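# Stack the lone carton neatly onto a carton pile

## Task

Pick up the single carton that is apart from the others, set it on top of a stack of cartons so it is aligned with the cartons beneath, and release it.

## Robot and tools

Robot: two arms, left_arm and right_arm, each ending in a two-finger gripper. Everything is expressed in one scene frame whose origin sits on the table surface midway between the arms: +x points out across the table, +z points up, and left_arm is the one on the +y side. The names left and right do not tell you which side of a camera picture an arm appears on.

Gripper geometry: the fingers extend along the gripper's own +z axis and close along its y axis. The reported end_effector_position is the point between the finger pads, roughly 1 cm short of the fingertips. Orientation is a quaternion written w first (qw, qx, qy, qz).

Command row: every row is 16 plain numbers, always covering both arms even if one is idle: x, y, z, qw, qx, qy, qz, opening for left_arm, followed by the same eight for right_arm. x, y, z are an absolute target position in metres in the scene frame; the quaternion is an absolute target orientation in the same frame. Opening runs from -1 (closed) to +1 (fully open, 0.094 m). To keep an arm still, resend exactly the position and quaternion from the last result before it stopped, plus the opening it should keep; do not copy a drifted quaternion from later results when you mean to hold orientation.

Tools:
- execute_actions(actions): a list of up to 15 actions; each action is a table of up to 15 rows, one row per control step of 1/30 s. If a table has fewer than 15 rows, its final row is repeated to fill the 15 steps. An empty list just returns the current state and images. An action is rejected for both arms if a target lies more than 0.6 m from that gripper's current position along any of the gripper's own axes; if the first action is malformed or fails this test, nothing in the call runs.
- move(target, speed, blocking): target is one 16-number row as above (absolute poses). Each gripper travels in a straight line toward its pose; all paths finish together, taking 0.5 to 10 s (cut off at 10 s). speed is the top path speed in m/s, 0.002 to 0.5, default 0.25; turning is capped at twice that in rad/s. The opening is applied when the move begins. Paths do not avoid obstacles or the other arm, grippers lag and may overshoot speed near full reach. blocking=false returns after 0.5 s while motion continues; until a result shows it finished, use wait or stop before any other motion call.
- wait(seconds): 0 to 10 s; the arms keep their last command, and a running move carries on (the wait returns early when it ends).
- stop(): brakes a running move; a fast arm needs room to stop, and the fingers keep moving.
- zoom_image(camera, region): enlarges part of the latest image from cam_head_left, cam_head_right, cam_high, cam_low, cam_left_wrist or cam_right_wrist; region is [x0, y0, x1, y1] in pixels, origin top-left, at most 504 by 504. All images are 504x504.
- finished_scene(scene): ends the current scene (pass its number) after the last command has been held; irreversible. Only call it once the carton rests aligned on the stack and is released.

Controller behaviour: each control step, the commanded pose is clipped to at most 70 mm and 16 degrees from the measured pose, then joints are driven by damped inverse kinematics, favouring position over orientation. Far targets take several actions, and after an action the arm continues only up to its last clipped pose, so send the remainder next. Arms usually finish a centimetre or more off, mostly low. Elbows cannot fully straighten. Joint limits (rad): waist -2.618 to 3.054, shoulder 0 to 3.142, elbow 0 to 3.142, wrist pitch -1.571 to 1.571, wrist yaw -1.571 to 1.571, wrist roll -2.094 to 2.094.

Reading results: the state line lists each gripper's position and quaternion (printed positions can be a bit off at long reach). Hand target lines show where the controller is driving each gripper. grip_measured gives the finger opening on the command scale; the last Joint positions number is the opening in metres; each gripper may read off by about 1 mm. Step readings list positions at some steps; HELD plus an arm label means part of that arm's row was held back. A pose unreachable line means the clearance check altered or blocked that arm's command. A move adds a move: line with its ending (done, off_target, moving, held, fault) and limits (paced: pose was clipped; held: a check blocked steps, after which the arm may jump faster), plus each gripper's distance from its target. Joint torques are total drive outputs, noisy and offset. MOTOR HOT appears from 75 °C; at 90 °C that arm is halted for 10 s; at 100 °C it loses hold and drops. FAULT lines report stops.

Gripping: commanding an opening about 0.03 below grip_measured holds firmly; smaller differences hold lighter. In this task finger force per pad is reduced to roughly 13 to 25 N, so grip the carton securely and move gently, since occasional tugs on held parts or pushes on loose ones may occur.

Avoid: knocking or placing anything off the table, arms hitting or pressing each other, fast contacts and targets set far past contact (both press hard), drops, slips and long loaded holds that heat motors. Move smoothly and efficiently.

Each tool is called after "Emit:" as name(argument=value, ...) on one line, values as JSON.

## Session

Emit:
execute_actions(actions=[])

Scene clock: 0.00 s.
left_arm: end_effector_position=(+0.6420, +0.1859, +0.2591) grip_measured=+1.000 end_effector_quat_wxyz=(+0.573, -0.346, +0.642, -0.373) | right_arm: end_effector_position=(+0.2241, -0.0533, +0.1494) grip_measured=+1.000 end_effector_quat_wxyz=(-0.012, +0.914, -0.302, +0.270)
Joint positions: left_arm=[-0.113  2.228  1.779  0.385 -0.041 -1.073  0.094] | right_arm=[ 1.215  1.897  1.668 -1.329  0.548 -1.234  0.094]
Joint velocities: left_arm=[-0.002 -0.007 -0.007 -0.022 -0.007 -0.007  0.   ] | right_arm=[ 0.007 -0.007 -0.017 -0.037  0.007  0.022  0.   ]
Joint torques (N m, as the arm reports them, + toward a larger angle): no reading
Motor temperatures (°C, as the motors report them): left_arm=[20 19 24 24 20 21] | right_arm=[19 25 21 19 20 21]
Hand target (left_arm): +0.641, +0.186, +0.270; +0.579, -0.342, +0.638, -0.375
Hand target (right_arm): +0.224, -0.054, +0.151; -0.012, +0.914, -0.302, +0.270
camera_calibration (this result's frames):
cam_left_wrist: T_world_to_cam=[[0.0507993, -0.493836, 0.86807, -0.164904], [-0.712953, -0.626604, -0.314747, 0.691746], [0.699369, -0.602904, -0.383913, -0.145307], [0, 0, 0, 1]] pos_world=[0.603182, 0.264409, 0.305088]
cam_right_wrist: T_world_to_cam=[[0.432648, 0.890107, 0.143268, -0.0731969], [0.349497, -0.312072, 0.883438, -0.18475], [0.831064, -0.332146, -0.446108, -0.0147232], [0, 0, 0, 1]] pos_world=[0.108474, 0.0026074, 0.167134]

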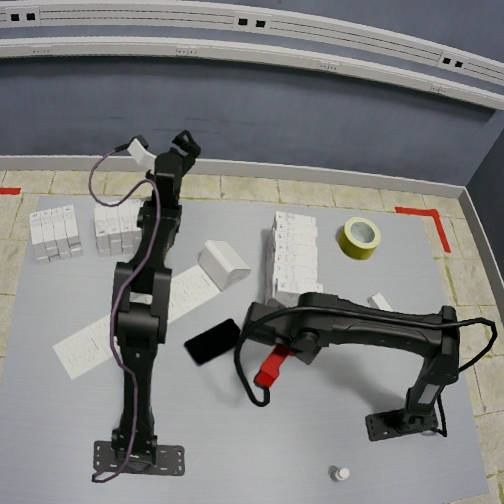

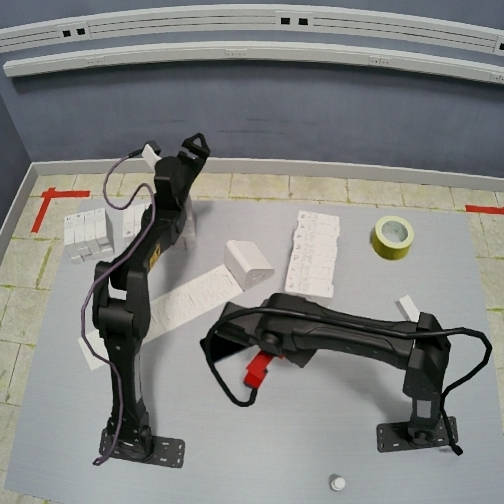

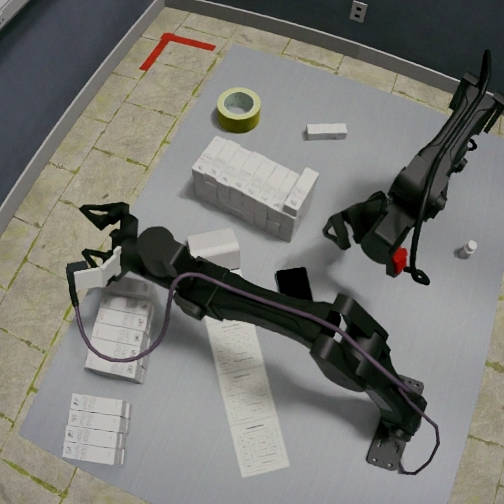

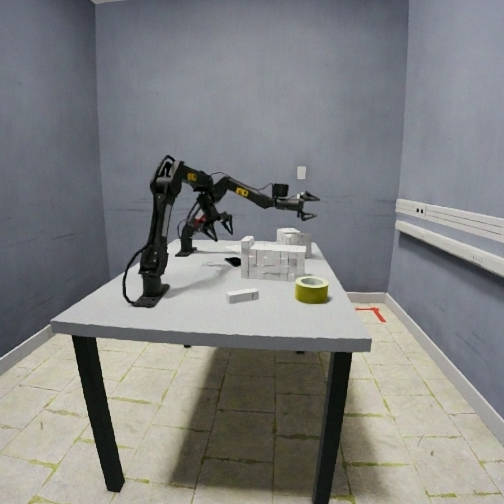

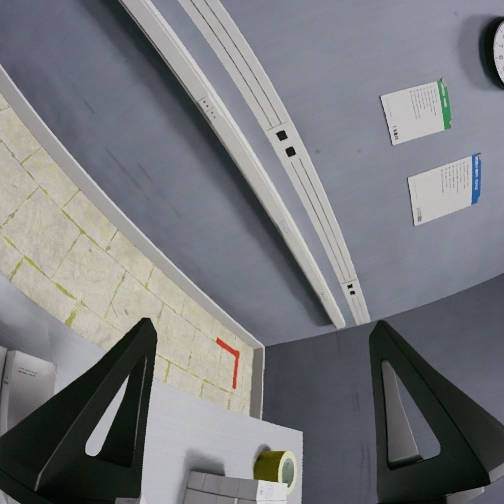

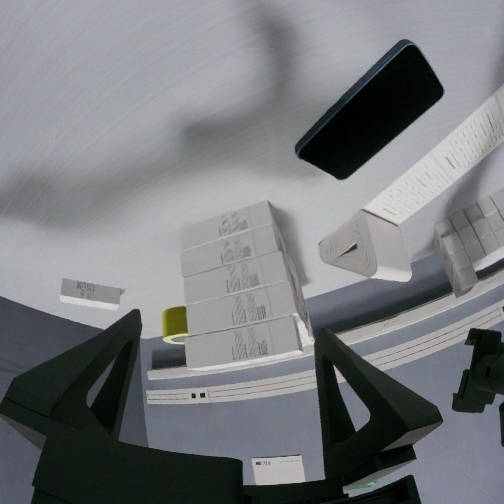

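Emit:
zoom_image(camera="cam_high", region=[180, 100, 370, 260])

Emit:
zoom_image(camera="cam_head_right", region=[270, 195, 450, 345])

Emit:
zoom_image(camera="cam_low", region=[210, 220, 340, 315])

Region (180, 100, 370, 260) of cam_high's 504x504 image, scaled by 2.653, with more detail than that image has; it fills the top 424 rows of this view, and the rest is white.

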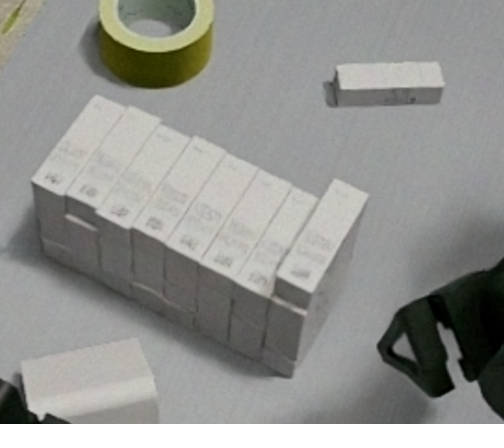

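Region (270, 195, 450, 345) of cam_head_right's 504x504 image, scaled by 2.800, with more detail than that image has.

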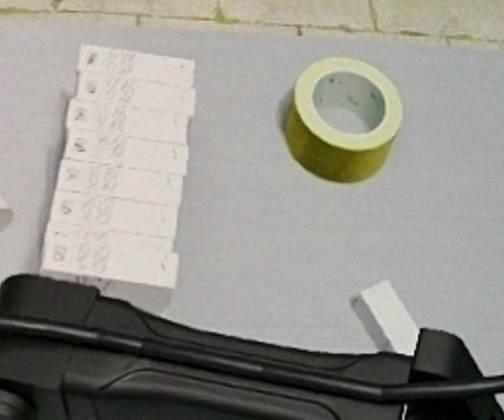

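Region (210, 220, 340, 315) of cam_low's 504x504 image, scaled by 3.877, with more detail than that image has; it fills the top 368 rows of this view, and the rest is white.

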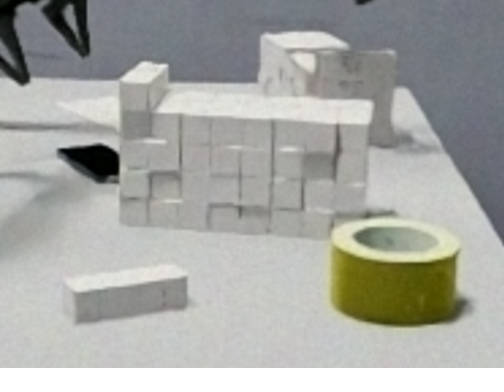

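Emit:
move(target=[0.6420,0.1859,0.2591,0.573,-0.346,0.642,-0.373,1, 0.235,-0.26,0.15,0.1241,-0.6013,0.7836,0.0952,0.3], speed=0.4)

Emit:
move(target=[0.6420,0.1859,0.2591,0.573,-0.346,0.642,-0.373,1, 0.335,-0.366,0.06,0.1516,-0.2432,0.9573,0.0385,0.3], speed=0.35)

Scene clock: 81.93 s.
left_arm: end_effector_position=(+0.6420, +0.1859, +0.2591) grip_measured=+1.000 end_effector_quat_wxyz=(+0.573, -0.346, +0.642, -0.373) | right_arm: end_effector_position=(+0.2418, -0.2582, +0.1493) grip_measured=+0.303 end_effector_quat_wxyz=(+0.114, -0.598, +0.787, +0.098)
Joint positions: left_arm=[-0.113  2.228  1.779  0.385 -0.041 -1.073  0.094] | right_arm=[ 0.229  1.29   1.116 -1.249 -0.265 -0.993  0.061]
Joint velocities: left_arm=[-0.002 -0.007  0.007 -0.007  0.022 -0.037  0.   ] | right_arm=[ 0.002 -0.002 -0.002  0.022 -0.007  0.022  0.   ]
Joint torques (N m, as the arm reports them, + toward a larger angle): left_arm=[  0.04 -15.03   7.37   2.33   0.01  -0.04] | right_arm=[-0.36 -4.73  5.36  0.65 -0.46 -0.05]
Motor temperatures (°C, as the motors report them): left_arm=[20 37 29 29 20 21] | right_arm=[19 32 24 19 20 21]
Hand target (left_arm): +0.642, +0.186, +0.259; +0.573, -0.346, +0.642, -0.373
Hand target (right_arm): +0.234, -0.258, +0.149; +0.112, -0.597, +0.786, +0.111
Off the commanded pose (left_arm): 0.000 m, 0 deg.
Off the commanded pose (right_arm): 0.007 m, 1 deg.
move: done
camera_calibration (this result's frames):
cam_left_wrist: T_world_to_cam=[[0.0507993, -0.493836, 0.86807, -0.164904], [-0.712953, -0.626604, -0.314747, 0.691746], [0.699369, -0.602904, -0.383913, -0.145307], [0, 0, 0, 1]] pos_world=[0.603182, 0.264409, 0.305088]
cam_right_wrist: T_world_to_cam=[[0.987892, -0.146094, 0.0522119, -0.286676], [-0.154688, -0.953306, 0.259383, -0.205255], [0.0118798, -0.264318, -0.964362, 0.195402], [0, 0, 0, 1]] pos_world=[0.249133, -0.185904, 0.256645]

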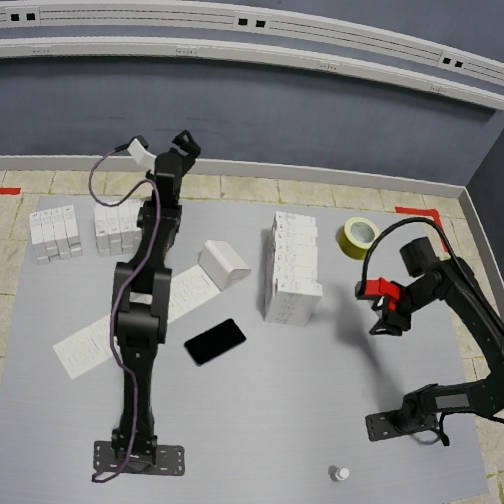

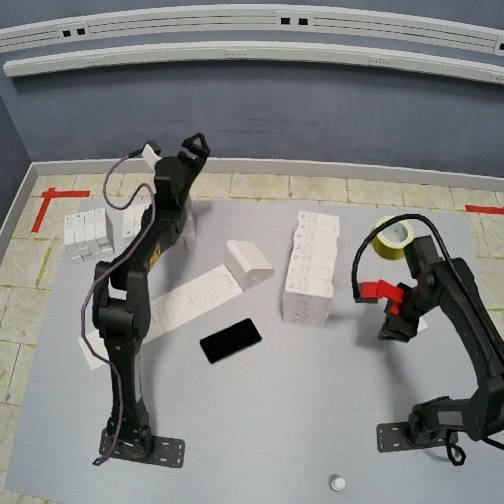

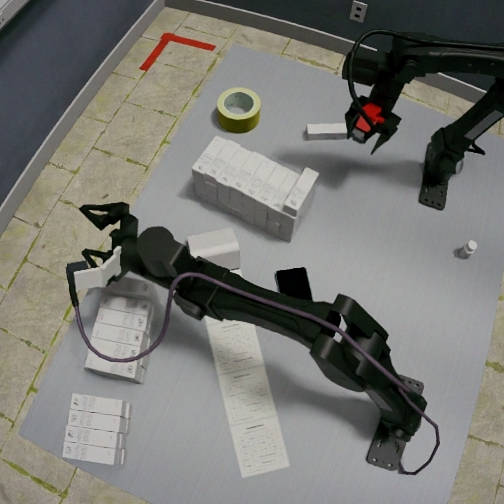

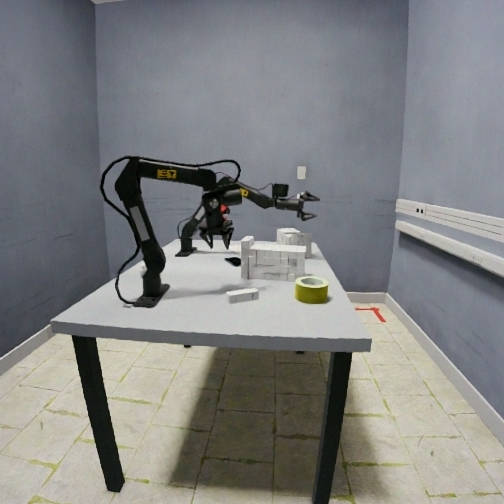

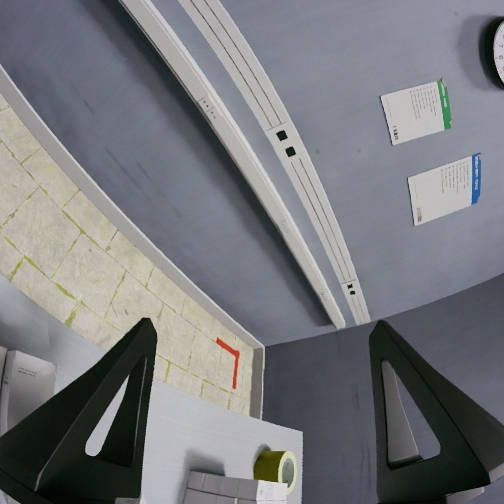

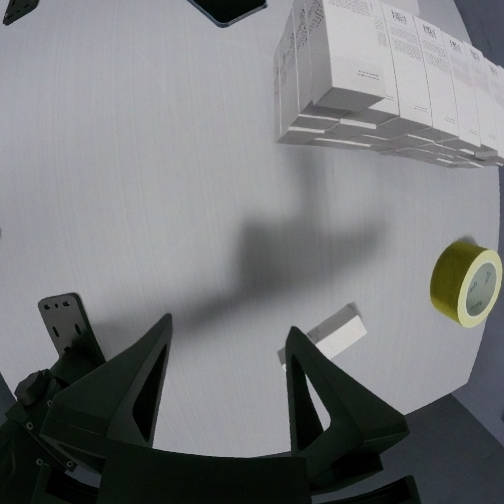

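Scene clock: 83.73 s.
left_arm: end_effector_position=(+0.6420, +0.1859, +0.2591) grip_measured=+1.000 end_effector_quat_wxyz=(+0.573, -0.346, +0.642, -0.373) | right_arm: end_effector_position=(+0.3354, -0.3613, +0.0645) grip_measured=+0.303 end_effector_quat_wxyz=(+0.157, -0.247, +0.955, +0.046)
Joint positions: left_arm=[-0.113  2.228  1.779  0.385 -0.041 -1.073  0.094] | right_arm=[-0.143  1.488  0.921 -0.733 -0.189 -0.565  0.061]
Joint velocities: left_arm=[ 0.007 -0.017  0.012  0.007 -0.051  0.022  0.   ] | right_arm=[-0.007 -0.012  0.007 -0.007 -0.125  0.007  0.001]
Joint torques (N m, as the arm reports them, + toward a larger angle): left_arm=[  0.04 -15.03   7.4    2.33   0.01  -0.04] | right_arm=[-0.2  -4.57  5.5   1.24 -0.1   0.04]
Motor temperatures (°C, as the motors report them): left_arm=[20 37 29 29 20 21] | right_arm=[19 31 24 20 20 21]
Hand target (left_arm): +0.642, +0.186, +0.259; +0.573, -0.346, +0.642, -0.373
Hand target (right_arm): +0.333, -0.363, +0.059; +0.152, -0.241, +0.957, +0.047
Off the commanded pose (left_arm): 0.000 m, 0 deg.
Off the commanded pose (right_arm): 0.006 m, 1 deg.
move: done
camera_calibration (this result's frames):
cam_left_wrist: T_world_to_cam=[[0.0507993, -0.493836, 0.86807, -0.164904], [-0.712953, -0.626604, -0.314747, 0.691746], [0.699369, -0.602904, -0.383913, -0.145307], [0, 0, 0, 1]] pos_world=[0.603182, 0.264409, 0.305088]
cam_right_wrist: T_world_to_cam=[[0.585302, -0.808268, 0.0642124, -0.494781], [-0.79627, -0.558064, 0.233492, 0.0925439], [-0.152889, -0.187794, -0.970236, 0.16852], [0, 0, 0, 1]] pos_world=[0.389052, -0.316624, 0.173667]

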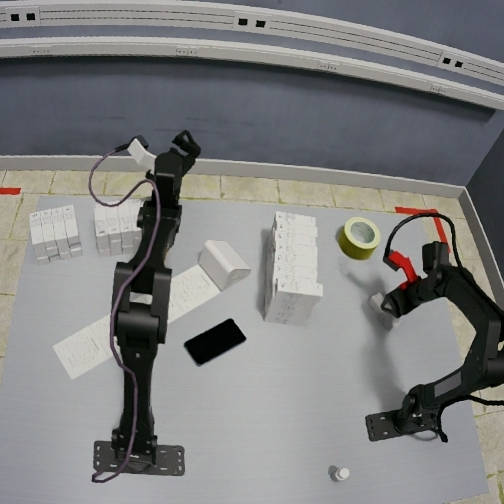

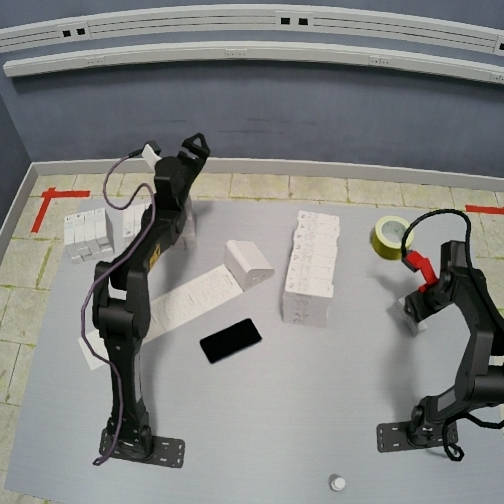

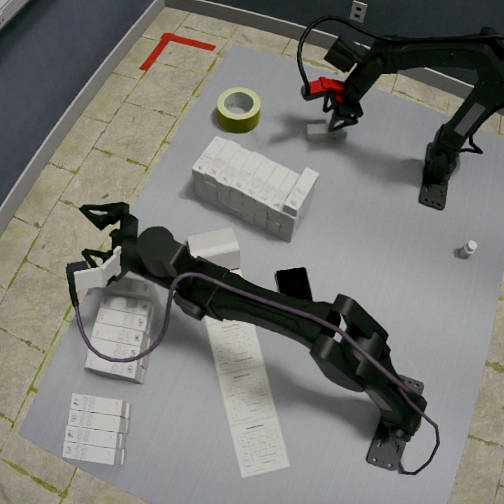

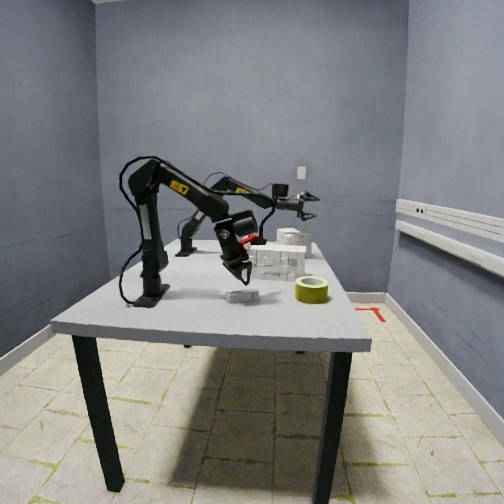

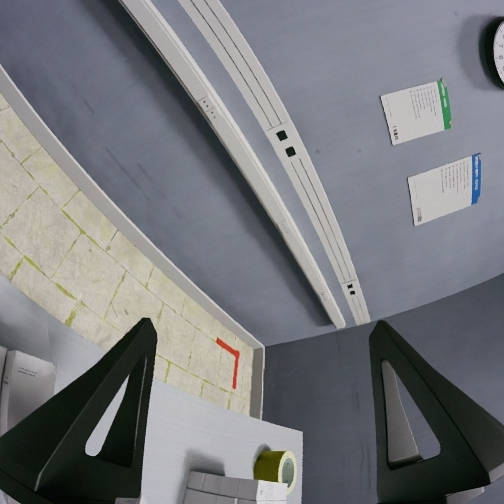

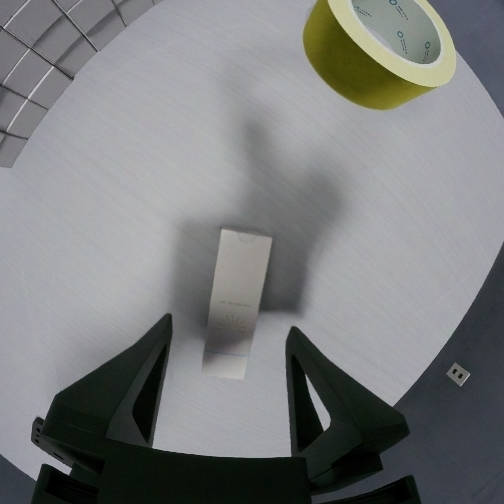

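Emit:
zoom_image(camera="cam_right_wrist", region=[150, 210, 330, 390])

Region (150, 210, 330, 390) of cam_right_wrist's 504x504 image, scaled by 2.800, with more detail than that image has.

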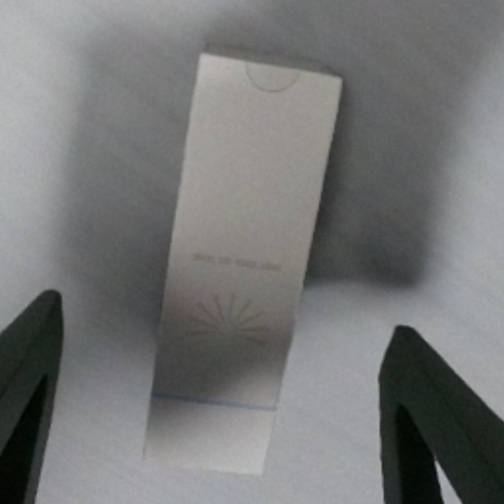

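Emit:
move(target=[0.6420,0.1859,0.2591,0.573,-0.346,0.642,-0.373,1, 0.331,-0.366,0.012,0.1522,-0.2264,0.9614,0.0358,0.05], speed=0.1)

Scene clock: 97.13 s.
left_arm: end_effector_position=(+0.6420, +0.1859, +0.2591) grip_measured=+1.000 end_effector_quat_wxyz=(+0.573, -0.346, +0.642, -0.373) | right_arm: end_effector_position=(+0.3320, -0.3655, +0.0174) grip_measured=+0.053 end_effector_quat_wxyz=(+0.157, -0.230, +0.960, +0.035)
Joint positions: left_arm=[-0.113  2.228  1.779  0.385 -0.041 -1.073  0.094] | right_arm=[-0.143  1.551  0.775 -0.515 -0.164 -0.531  0.049]
Joint velocities: left_arm=[-0.002 -0.012 -0.002 -0.037  0.037  0.007  0.   ] | right_arm=[ 0.012 -0.017 -0.007 -0.037 -0.022  0.022 -0.   ]
Joint torques (N m, as the arm reports them, + toward a larger angle): left_arm=[  0.02 -15.04   7.39   2.33   0.    -0.03] | right_arm=[-0.03 -4.69  5.32  1.22 -0.06  0.03]
Motor temperatures (°C, as the motors report them): left_arm=[20 37 29 29 20 21] | right_arm=[19 29 24 20 20 21]
Hand target (left_arm): +0.642, +0.186, +0.259; +0.573, -0.346, +0.642, -0.373
Hand target (right_arm): +0.330, -0.366, +0.012; +0.152, -0.226, +0.961, +0.036
Off the commanded pose (left_arm): 0.000 m, 0 deg.
Off the commanded pose (right_arm): 0.005 m, 1 deg.
move: done
camera_calibration (this result's frames):
cam_left_wrist: T_world_to_cam=[[0.0507993, -0.493836, 0.86807, -0.164904], [-0.712953, -0.626604, -0.314747, 0.691746], [0.699369, -0.602904, -0.383913, -0.145307], [0, 0, 0, 1]] pos_world=[0.603182, 0.264409, 0.305088]
cam_right_wrist: T_world_to_cam=[[0.553832, -0.82898, 0.0778571, -0.490496], [-0.817371, -0.523484, 0.240559, 0.118076], [-0.158662, -0.196868, -0.967507, 0.120048], [0, 0, 0, 1]] pos_world=[0.387211, -0.321167, 0.125932]

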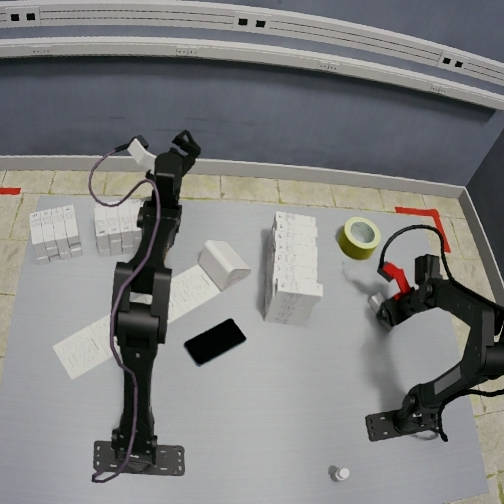

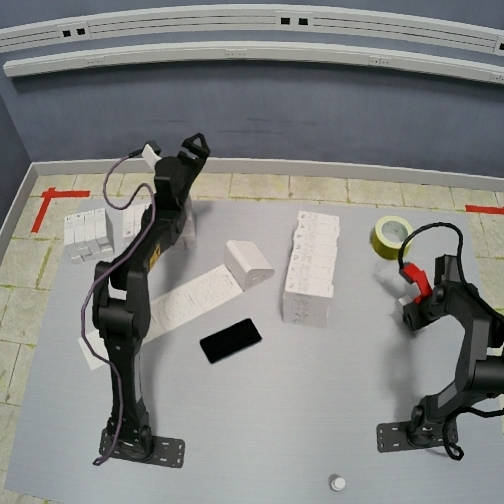

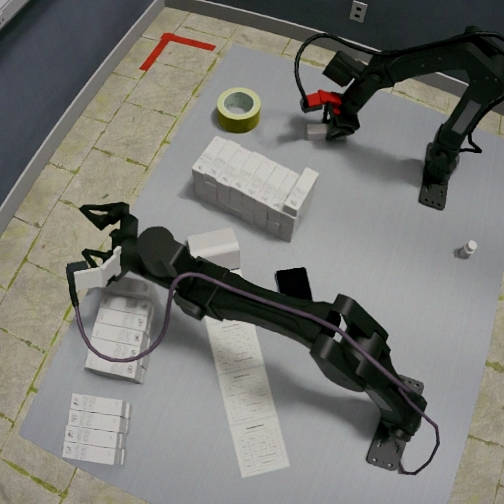

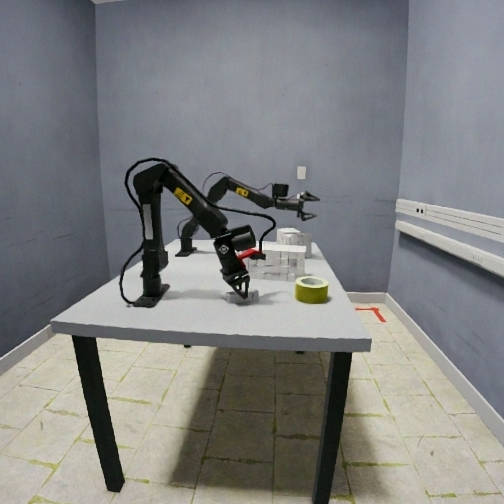

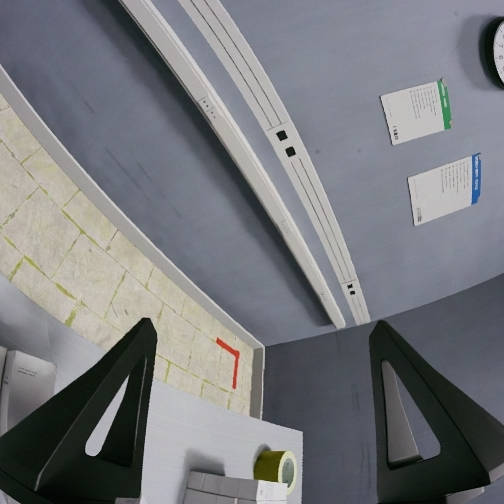

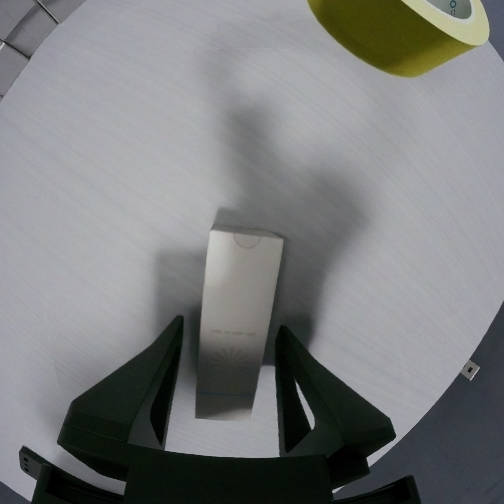

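Well centered. Close.

Emit:
execute_actions(actions=[[[0.6420,0.1859,0.2591,0.573,-0.346,0.642,-0.373,1, 0.331,-0.366,0.012,0.1522,-0.2264,0.9614,0.0358,-0.05],[0.6420,0.1859,0.2591,0.573,-0.346,0.642,-0.373,1, 0.331,-0.366,0.012,0.1522,-0.2264,0.9614,0.0358,-0.13],[0.6420,0.1859,0.2591,0.573,-0.346,0.642,-0.373,1, 0.331,-0.366,0.012,0.1522,-0.2264,0.9614,0.0358,-0.2],[0.6420,0.1859,0.2591,0.573,-0.346,0.642,-0.373,1, 0.331,-0.366,0.012,0.1522,-0.2264,0.9614,0.0358,-0.25],[0.6420,0.1859,0.2591,0.573,-0.346,0.642,-0.373,1, 0.331,-0.366,0.012,0.1522,-0.2264,0.9614,0.0358,-0.28],[0.6420,0.1859,0.2591,0.573,-0.346,0.642,-0.373,1, 0.331,-0.366,0.012,0.1522,-0.2264,0.9614,0.0358,-0.31],[0.6420,0.1859,0.2591,0.573,-0.346,0.642,-0.373,1, 0.331,-0.366,0.012,0.1522,-0.2264,0.9614,0.0358,-0.33],[0.6420,0.1859,0.2591,0.573,-0.346,0.642,-0.373,1, 0.331,-0.366,0.012,0.1522,-0.2264,0.9614,0.0358,-0.35],[0.6420,0.1859,0.2591,0.573,-0.346,0.642,-0.373,1, 0.331,-0.366,0.012,0.1522,-0.2264,0.9614,0.0358,-0.38],[0.6420,0.1859,0.2591,0.573,-0.346,0.642,-0.373,1, 0.331,-0.366,0.012,0.1522,-0.2264,0.9614,0.0358,-0.41],[0.6420,0.1859,0.2591,0.573,-0.346,0.642,-0.373,1, 0.331,-0.366,0.012,0.1522,-0.2264,0.9614,0.0358,-0.44]]])

Scene clock: 105.80 s.
left_arm: end_effector_position=(+0.6420, +0.1859, +0.2591) grip_measured=+1.000 end_effector_quat_wxyz=(+0.573, -0.346, +0.642, -0.373) | right_arm: end_effector_position=(+0.3325, -0.3655, +0.0175) grip_measured=-0.336 end_effector_quat_wxyz=(+0.158, -0.230, +0.960, +0.035)
Joint positions: left_arm=[-0.113  2.228  1.779  0.385 -0.041 -1.073  0.094] | right_arm=[-0.143  1.551  0.775 -0.513 -0.164 -0.531  0.031]
Joint velocities: left_arm=[ 0.007  0.017 -0.022  0.051  0.037  0.007  0.   ] | right_arm=[-0.002 -0.017 -0.007  0.051 -0.007 -0.022 -0.   ]
Joint torques (N m, as the arm reports them, + toward a larger angle): left_arm=[  0.02 -15.01   7.39   2.33   0.01  -0.04] | right_arm=[ 0.01 -4.27  5.53  1.24 -0.06  0.03]
Motor temperatures (°C, as the motors report them): left_arm=[20 37 29 29 20 21] | right_arm=[19 28 24 20 20 21]
Hand target (left_arm): +0.642, +0.186, +0.259; +0.573, -0.346, +0.642, -0.373
Hand target (right_arm): +0.331, -0.366, +0.012; +0.152, -0.226, +0.961, +0.036
Off the commanded pose (left_arm): 0.000 m, 0 deg.
Off the commanded pose (right_arm): 0.006 m, 1 deg.
Step readings (end_effector_position):
0: left_arm (+0.6420, +0.1859, +0.2591) | right_arm (+0.3324, -0.3655, +0.0175)
1: left_arm (+0.6420, +0.1859, +0.2591) | right_arm (+0.3324, -0.3655, +0.0175)
2: left_arm (+0.6420, +0.1859, +0.2591) | right_arm (+0.3325, -0.3655, +0.0175)
4: left_arm (+0.6420, +0.1859, +0.2591) | right_arm (+0.3325, -0.3655, +0.0175)
8: left_arm (+0.6420, +0.1859, +0.2591) | right_arm (+0.3325, -0.3655, +0.0175)
15: end_effector_position above
camera_calibration (this result's frames):
cam_left_wrist: T_world_to_cam=[[0.0507993, -0.493836, 0.86807, -0.164904], [-0.712953, -0.626604, -0.314747, 0.691746], [0.699369, -0.602904, -0.383913, -0.145307], [0, 0, 0, 1]] pos_world=[0.603182, 0.264409, 0.305088]
cam_right_wrist: T_world_to_cam=[[0.553358, -0.829174, 0.0791597, -0.490781], [-0.818095, -0.523168, 0.238781, 0.118842], [-0.156577, -0.196892, -0.967842, 0.11958], [0, 0, 0, 1]] pos_world=[0.387525, -0.321224, 0.126207]

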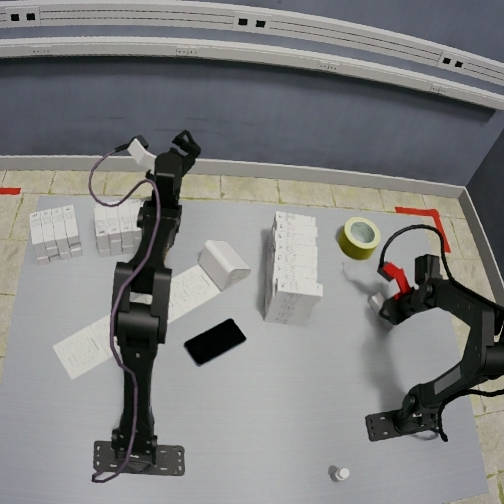

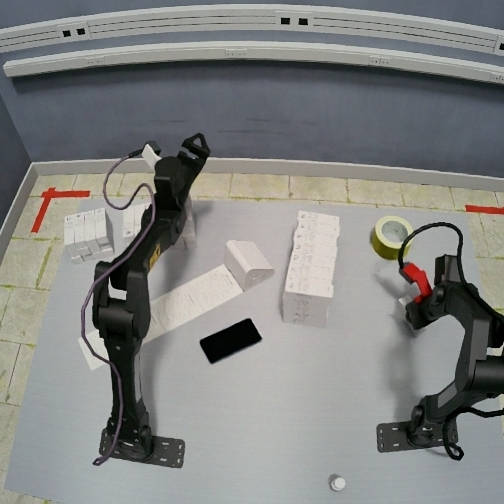

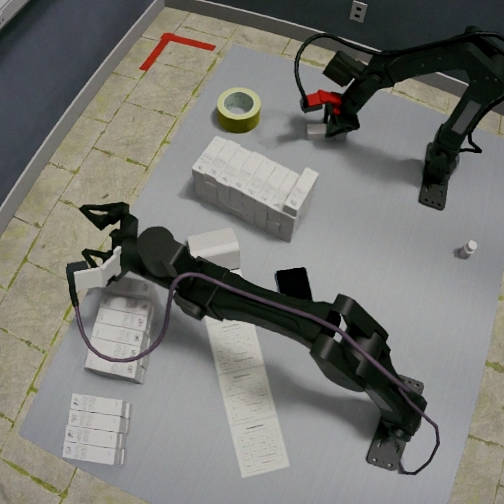

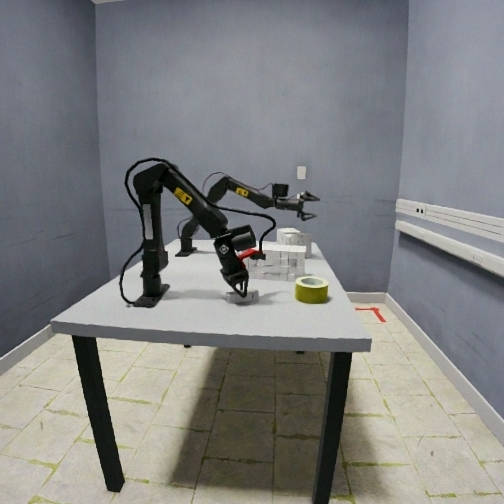

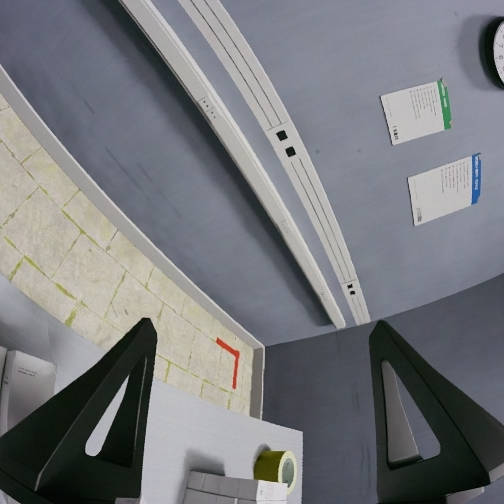

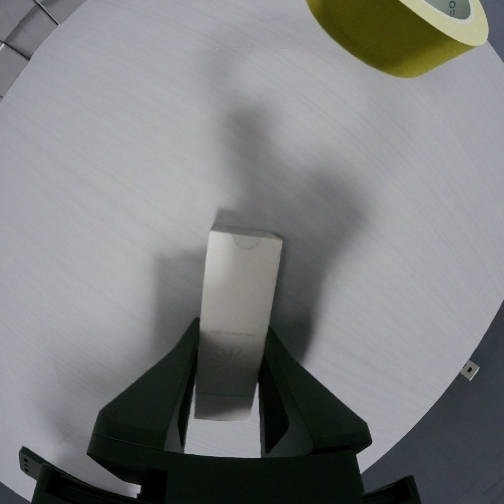

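Emit:
move(target=[0.6420,0.1859,0.2591,0.573,-0.346,0.642,-0.373,1, 0.385,-0.27,0.18,0.1403,-0.4934,0.8546,0.081,-0.44], speed=0.25)

Emit:
move(target=[0.6420,0.1859,0.2591,0.573,-0.346,0.642,-0.373,1, 0.426,-0.101,0.172,0.1236,-0.6376,0.7531,0.1047,-0.44], speed=0.2)

Emit:
zoom_image(camera="cam_right_wrist", region=[130, 140, 350, 360])

Scene clock: 117.47 s.
left_arm: end_effector_position=(+0.6420, +0.1859, +0.2591) grip_measured=+1.000 end_effector_quat_wxyz=(+0.573, -0.346, +0.642, -0.373) | right_arm: end_effector_position=(+0.3883, -0.2760, +0.1756) grip_measured=-0.336 end_effector_quat_wxyz=(+0.136, -0.490, +0.859, +0.066)
Joint positions: left_arm=[-0.113  2.228  1.779  0.385 -0.041 -1.073  0.094] | right_arm=[ 0.09   1.75   1.653 -1.264 -0.221 -0.865  0.031]
Joint velocities: left_arm=[-0.007 -0.017  0.002  0.066 -0.022 -0.007  0.   ] | right_arm=[ 0.007  0.007 -0.002 -0.051  0.007 -0.051 -0.001]
Joint torques (N m, as the arm reports them, + toward a larger angle): left_arm=[  0.03 -15.03   7.37   2.32   0.01  -0.04] | right_arm=[ 0.43 -6.8   8.33  0.8  -0.36 -0.08]
Motor temperatures (°C, as the motors report them): left_arm=[20 37 29 30 20 21] | right_arm=[19 28 24 21 20 21]
Hand target (left_arm): +0.642, +0.186, +0.259; +0.573, -0.346, +0.642, -0.373
Hand target (right_arm): +0.388, -0.271, +0.179; +0.138, -0.495, +0.855, +0.076
Off the commanded pose (left_arm): 0.000 m, 0 deg.
Off the commanded pose (right_arm): 0.008 m, 2 deg.
move: done
camera_calibration (this result's frames):
cam_left_wrist: T_world_to_cam=[[0.0507993, -0.493836, 0.86807, -0.164904], [-0.712953, -0.626604, -0.314747, 0.691746], [0.699369, -0.602904, -0.383913, -0.145307], [0, 0, 0, 1]] pos_world=[0.603182, 0.264409, 0.305088]
cam_right_wrist: T_world_to_cam=[[0.911316, -0.401805, 0.0897527, -0.482806], [-0.410841, -0.873391, 0.261528, -0.0852563], [-0.0266941, -0.275209, -0.961014, 0.225709], [0, 0, 0, 1]] pos_world=[0.410987, -0.206339, 0.282539]

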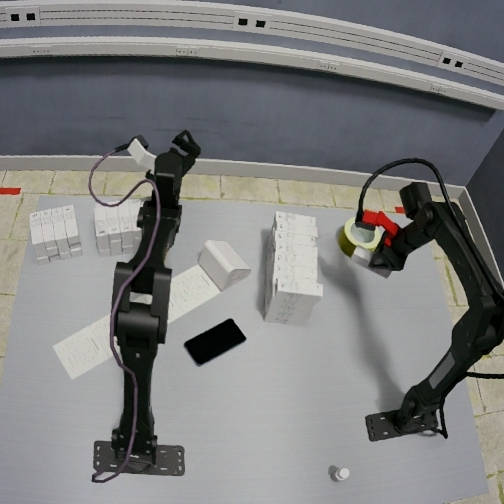

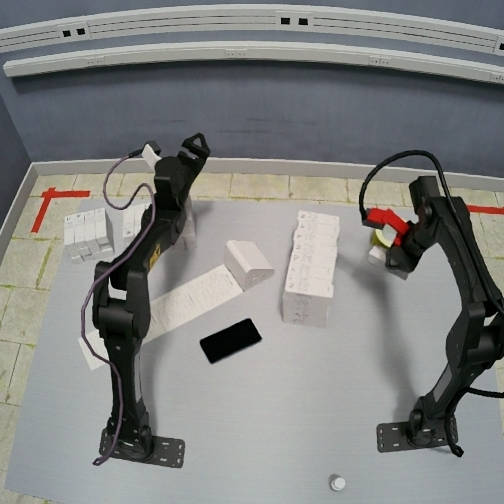

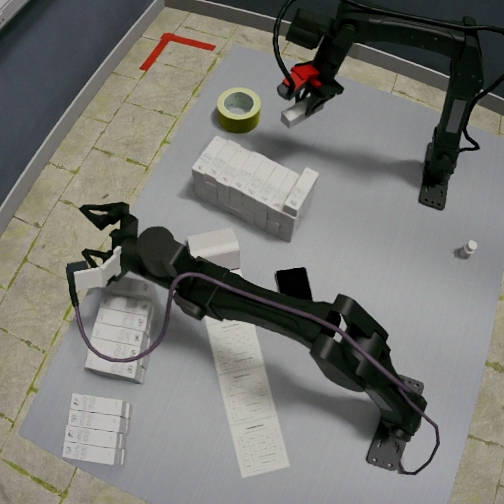

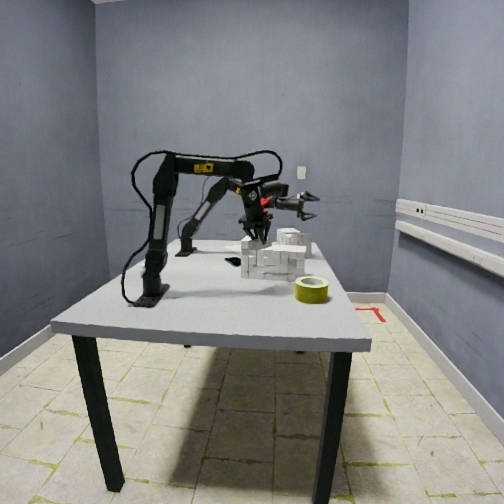

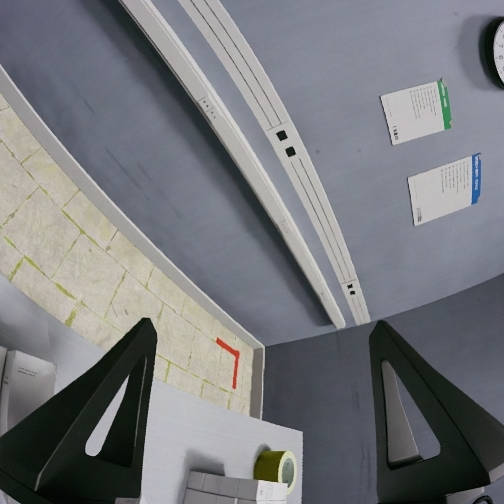

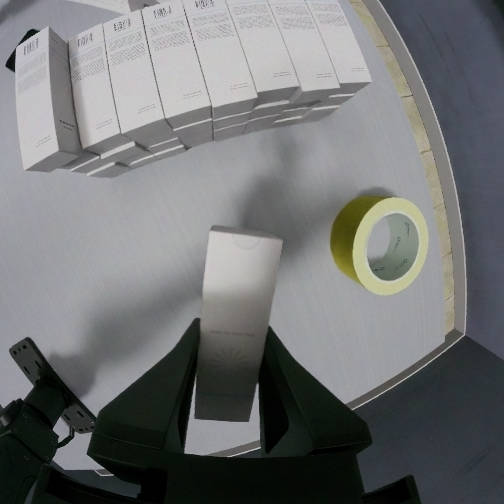

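Scene clock: 119.13 s.
left_arm: end_effector_position=(+0.6420, +0.1859, +0.2591) grip_measured=+1.000 end_effector_quat_wxyz=(+0.573, -0.346, +0.642, -0.373) | right_arm: end_effector_position=(+0.4257, -0.1033, +0.1687) grip_measured=-0.336 end_effector_quat_wxyz=(+0.122, -0.638, +0.755, +0.089)
Joint positions: left_arm=[-0.113  2.228  1.779  0.385 -0.041 -1.073  0.094] | right_arm=[ 0.452  2.251  2.35  -1.459 -0.22  -0.869  0.031]
Joint velocities: left_arm=[-0.007  0.007  0.007 -0.037  0.007 -0.007  0.   ] | right_arm=[ 0.007 -0.002 -0.002  0.037 -0.007 -0.037  0.   ]
Joint torques (N m, as the arm reports them, + toward a larger angle): left_arm=[  0.03 -15.01   7.4    2.32   0.01  -0.03] | right_arm=[ -0.2  -10.33   8.17   0.75  -0.32  -0.06]
Motor temperatures (°C, as the motors report them): left_arm=[20 37 29 30 20 21] | right_arm=[19 28 24 21 20 21]
Hand target (left_arm): +0.642, +0.186, +0.259; +0.573, -0.346, +0.642, -0.373
Hand target (right_arm): +0.425, -0.101, +0.171; +0.123, -0.639, +0.753, +0.097
Off the commanded pose (left_arm): 0.000 m, 0 deg.
Off the commanded pose (right_arm): 0.004 m, 2 deg.
move: done
camera_calibration (this result's frames):
cam_left_wrist: T_world_to_cam=[[0.0507993, -0.493836, 0.86807, -0.164904], [-0.712953, -0.626604, -0.314747, 0.691746], [0.699369, -0.602904, -0.383913, -0.145307], [0, 0, 0, 1]] pos_world=[0.603182, 0.264409, 0.305088]
cam_right_wrist: T_world_to_cam=[[0.994566, -0.0495243, 0.0915733, -0.446213], [-0.0720933, -0.962202, 0.262622, -0.0708558], [0.0751058, -0.267797, -0.960543, 0.224971], [0, 0, 0, 1]] pos_world=[0.421784, -0.0300293, 0.275564]

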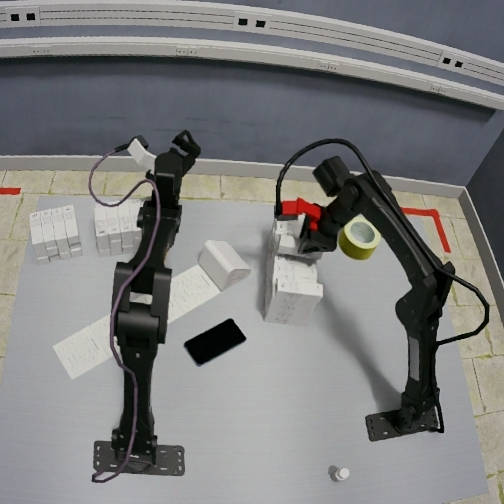

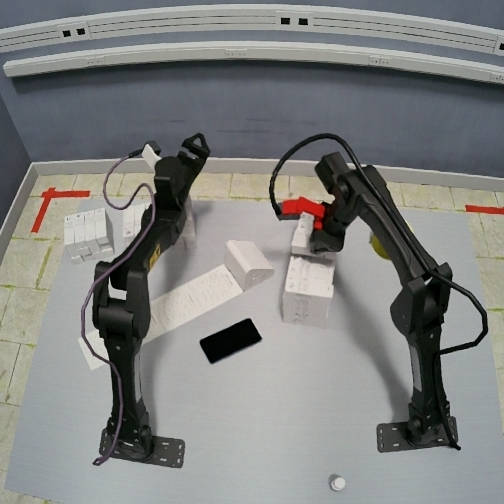

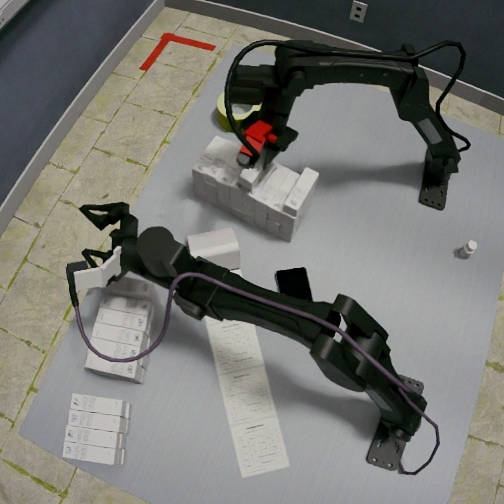

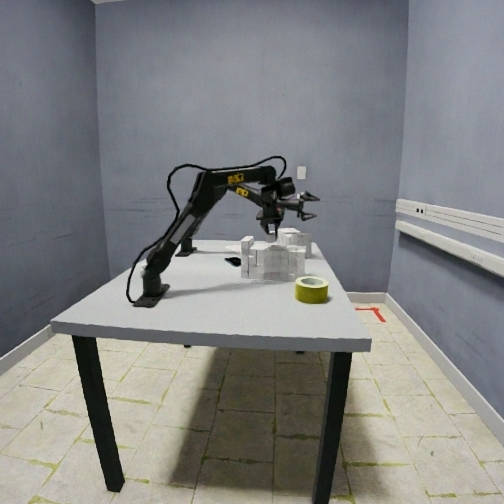

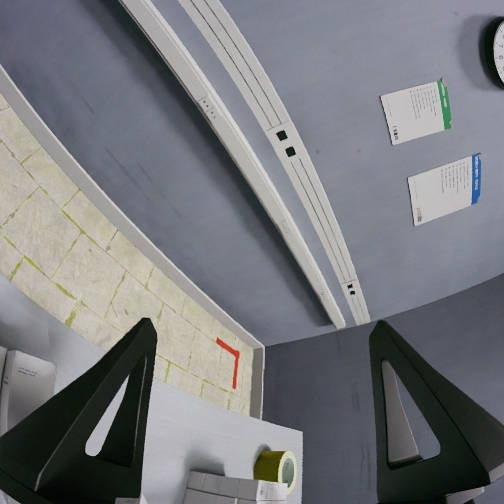

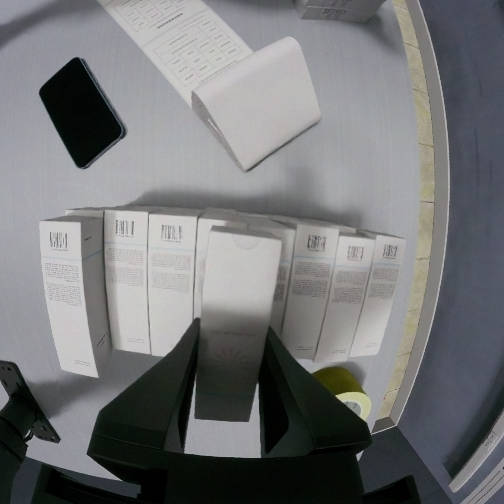

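Region (130, 140, 350, 360) of cam_right_wrist's 504x504 image, scaled by 2.291, with more detail than that image has.

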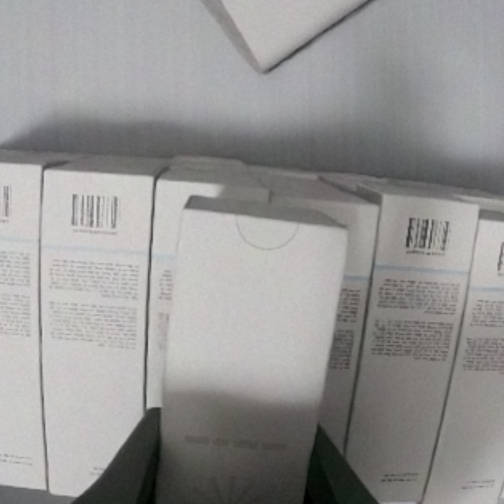

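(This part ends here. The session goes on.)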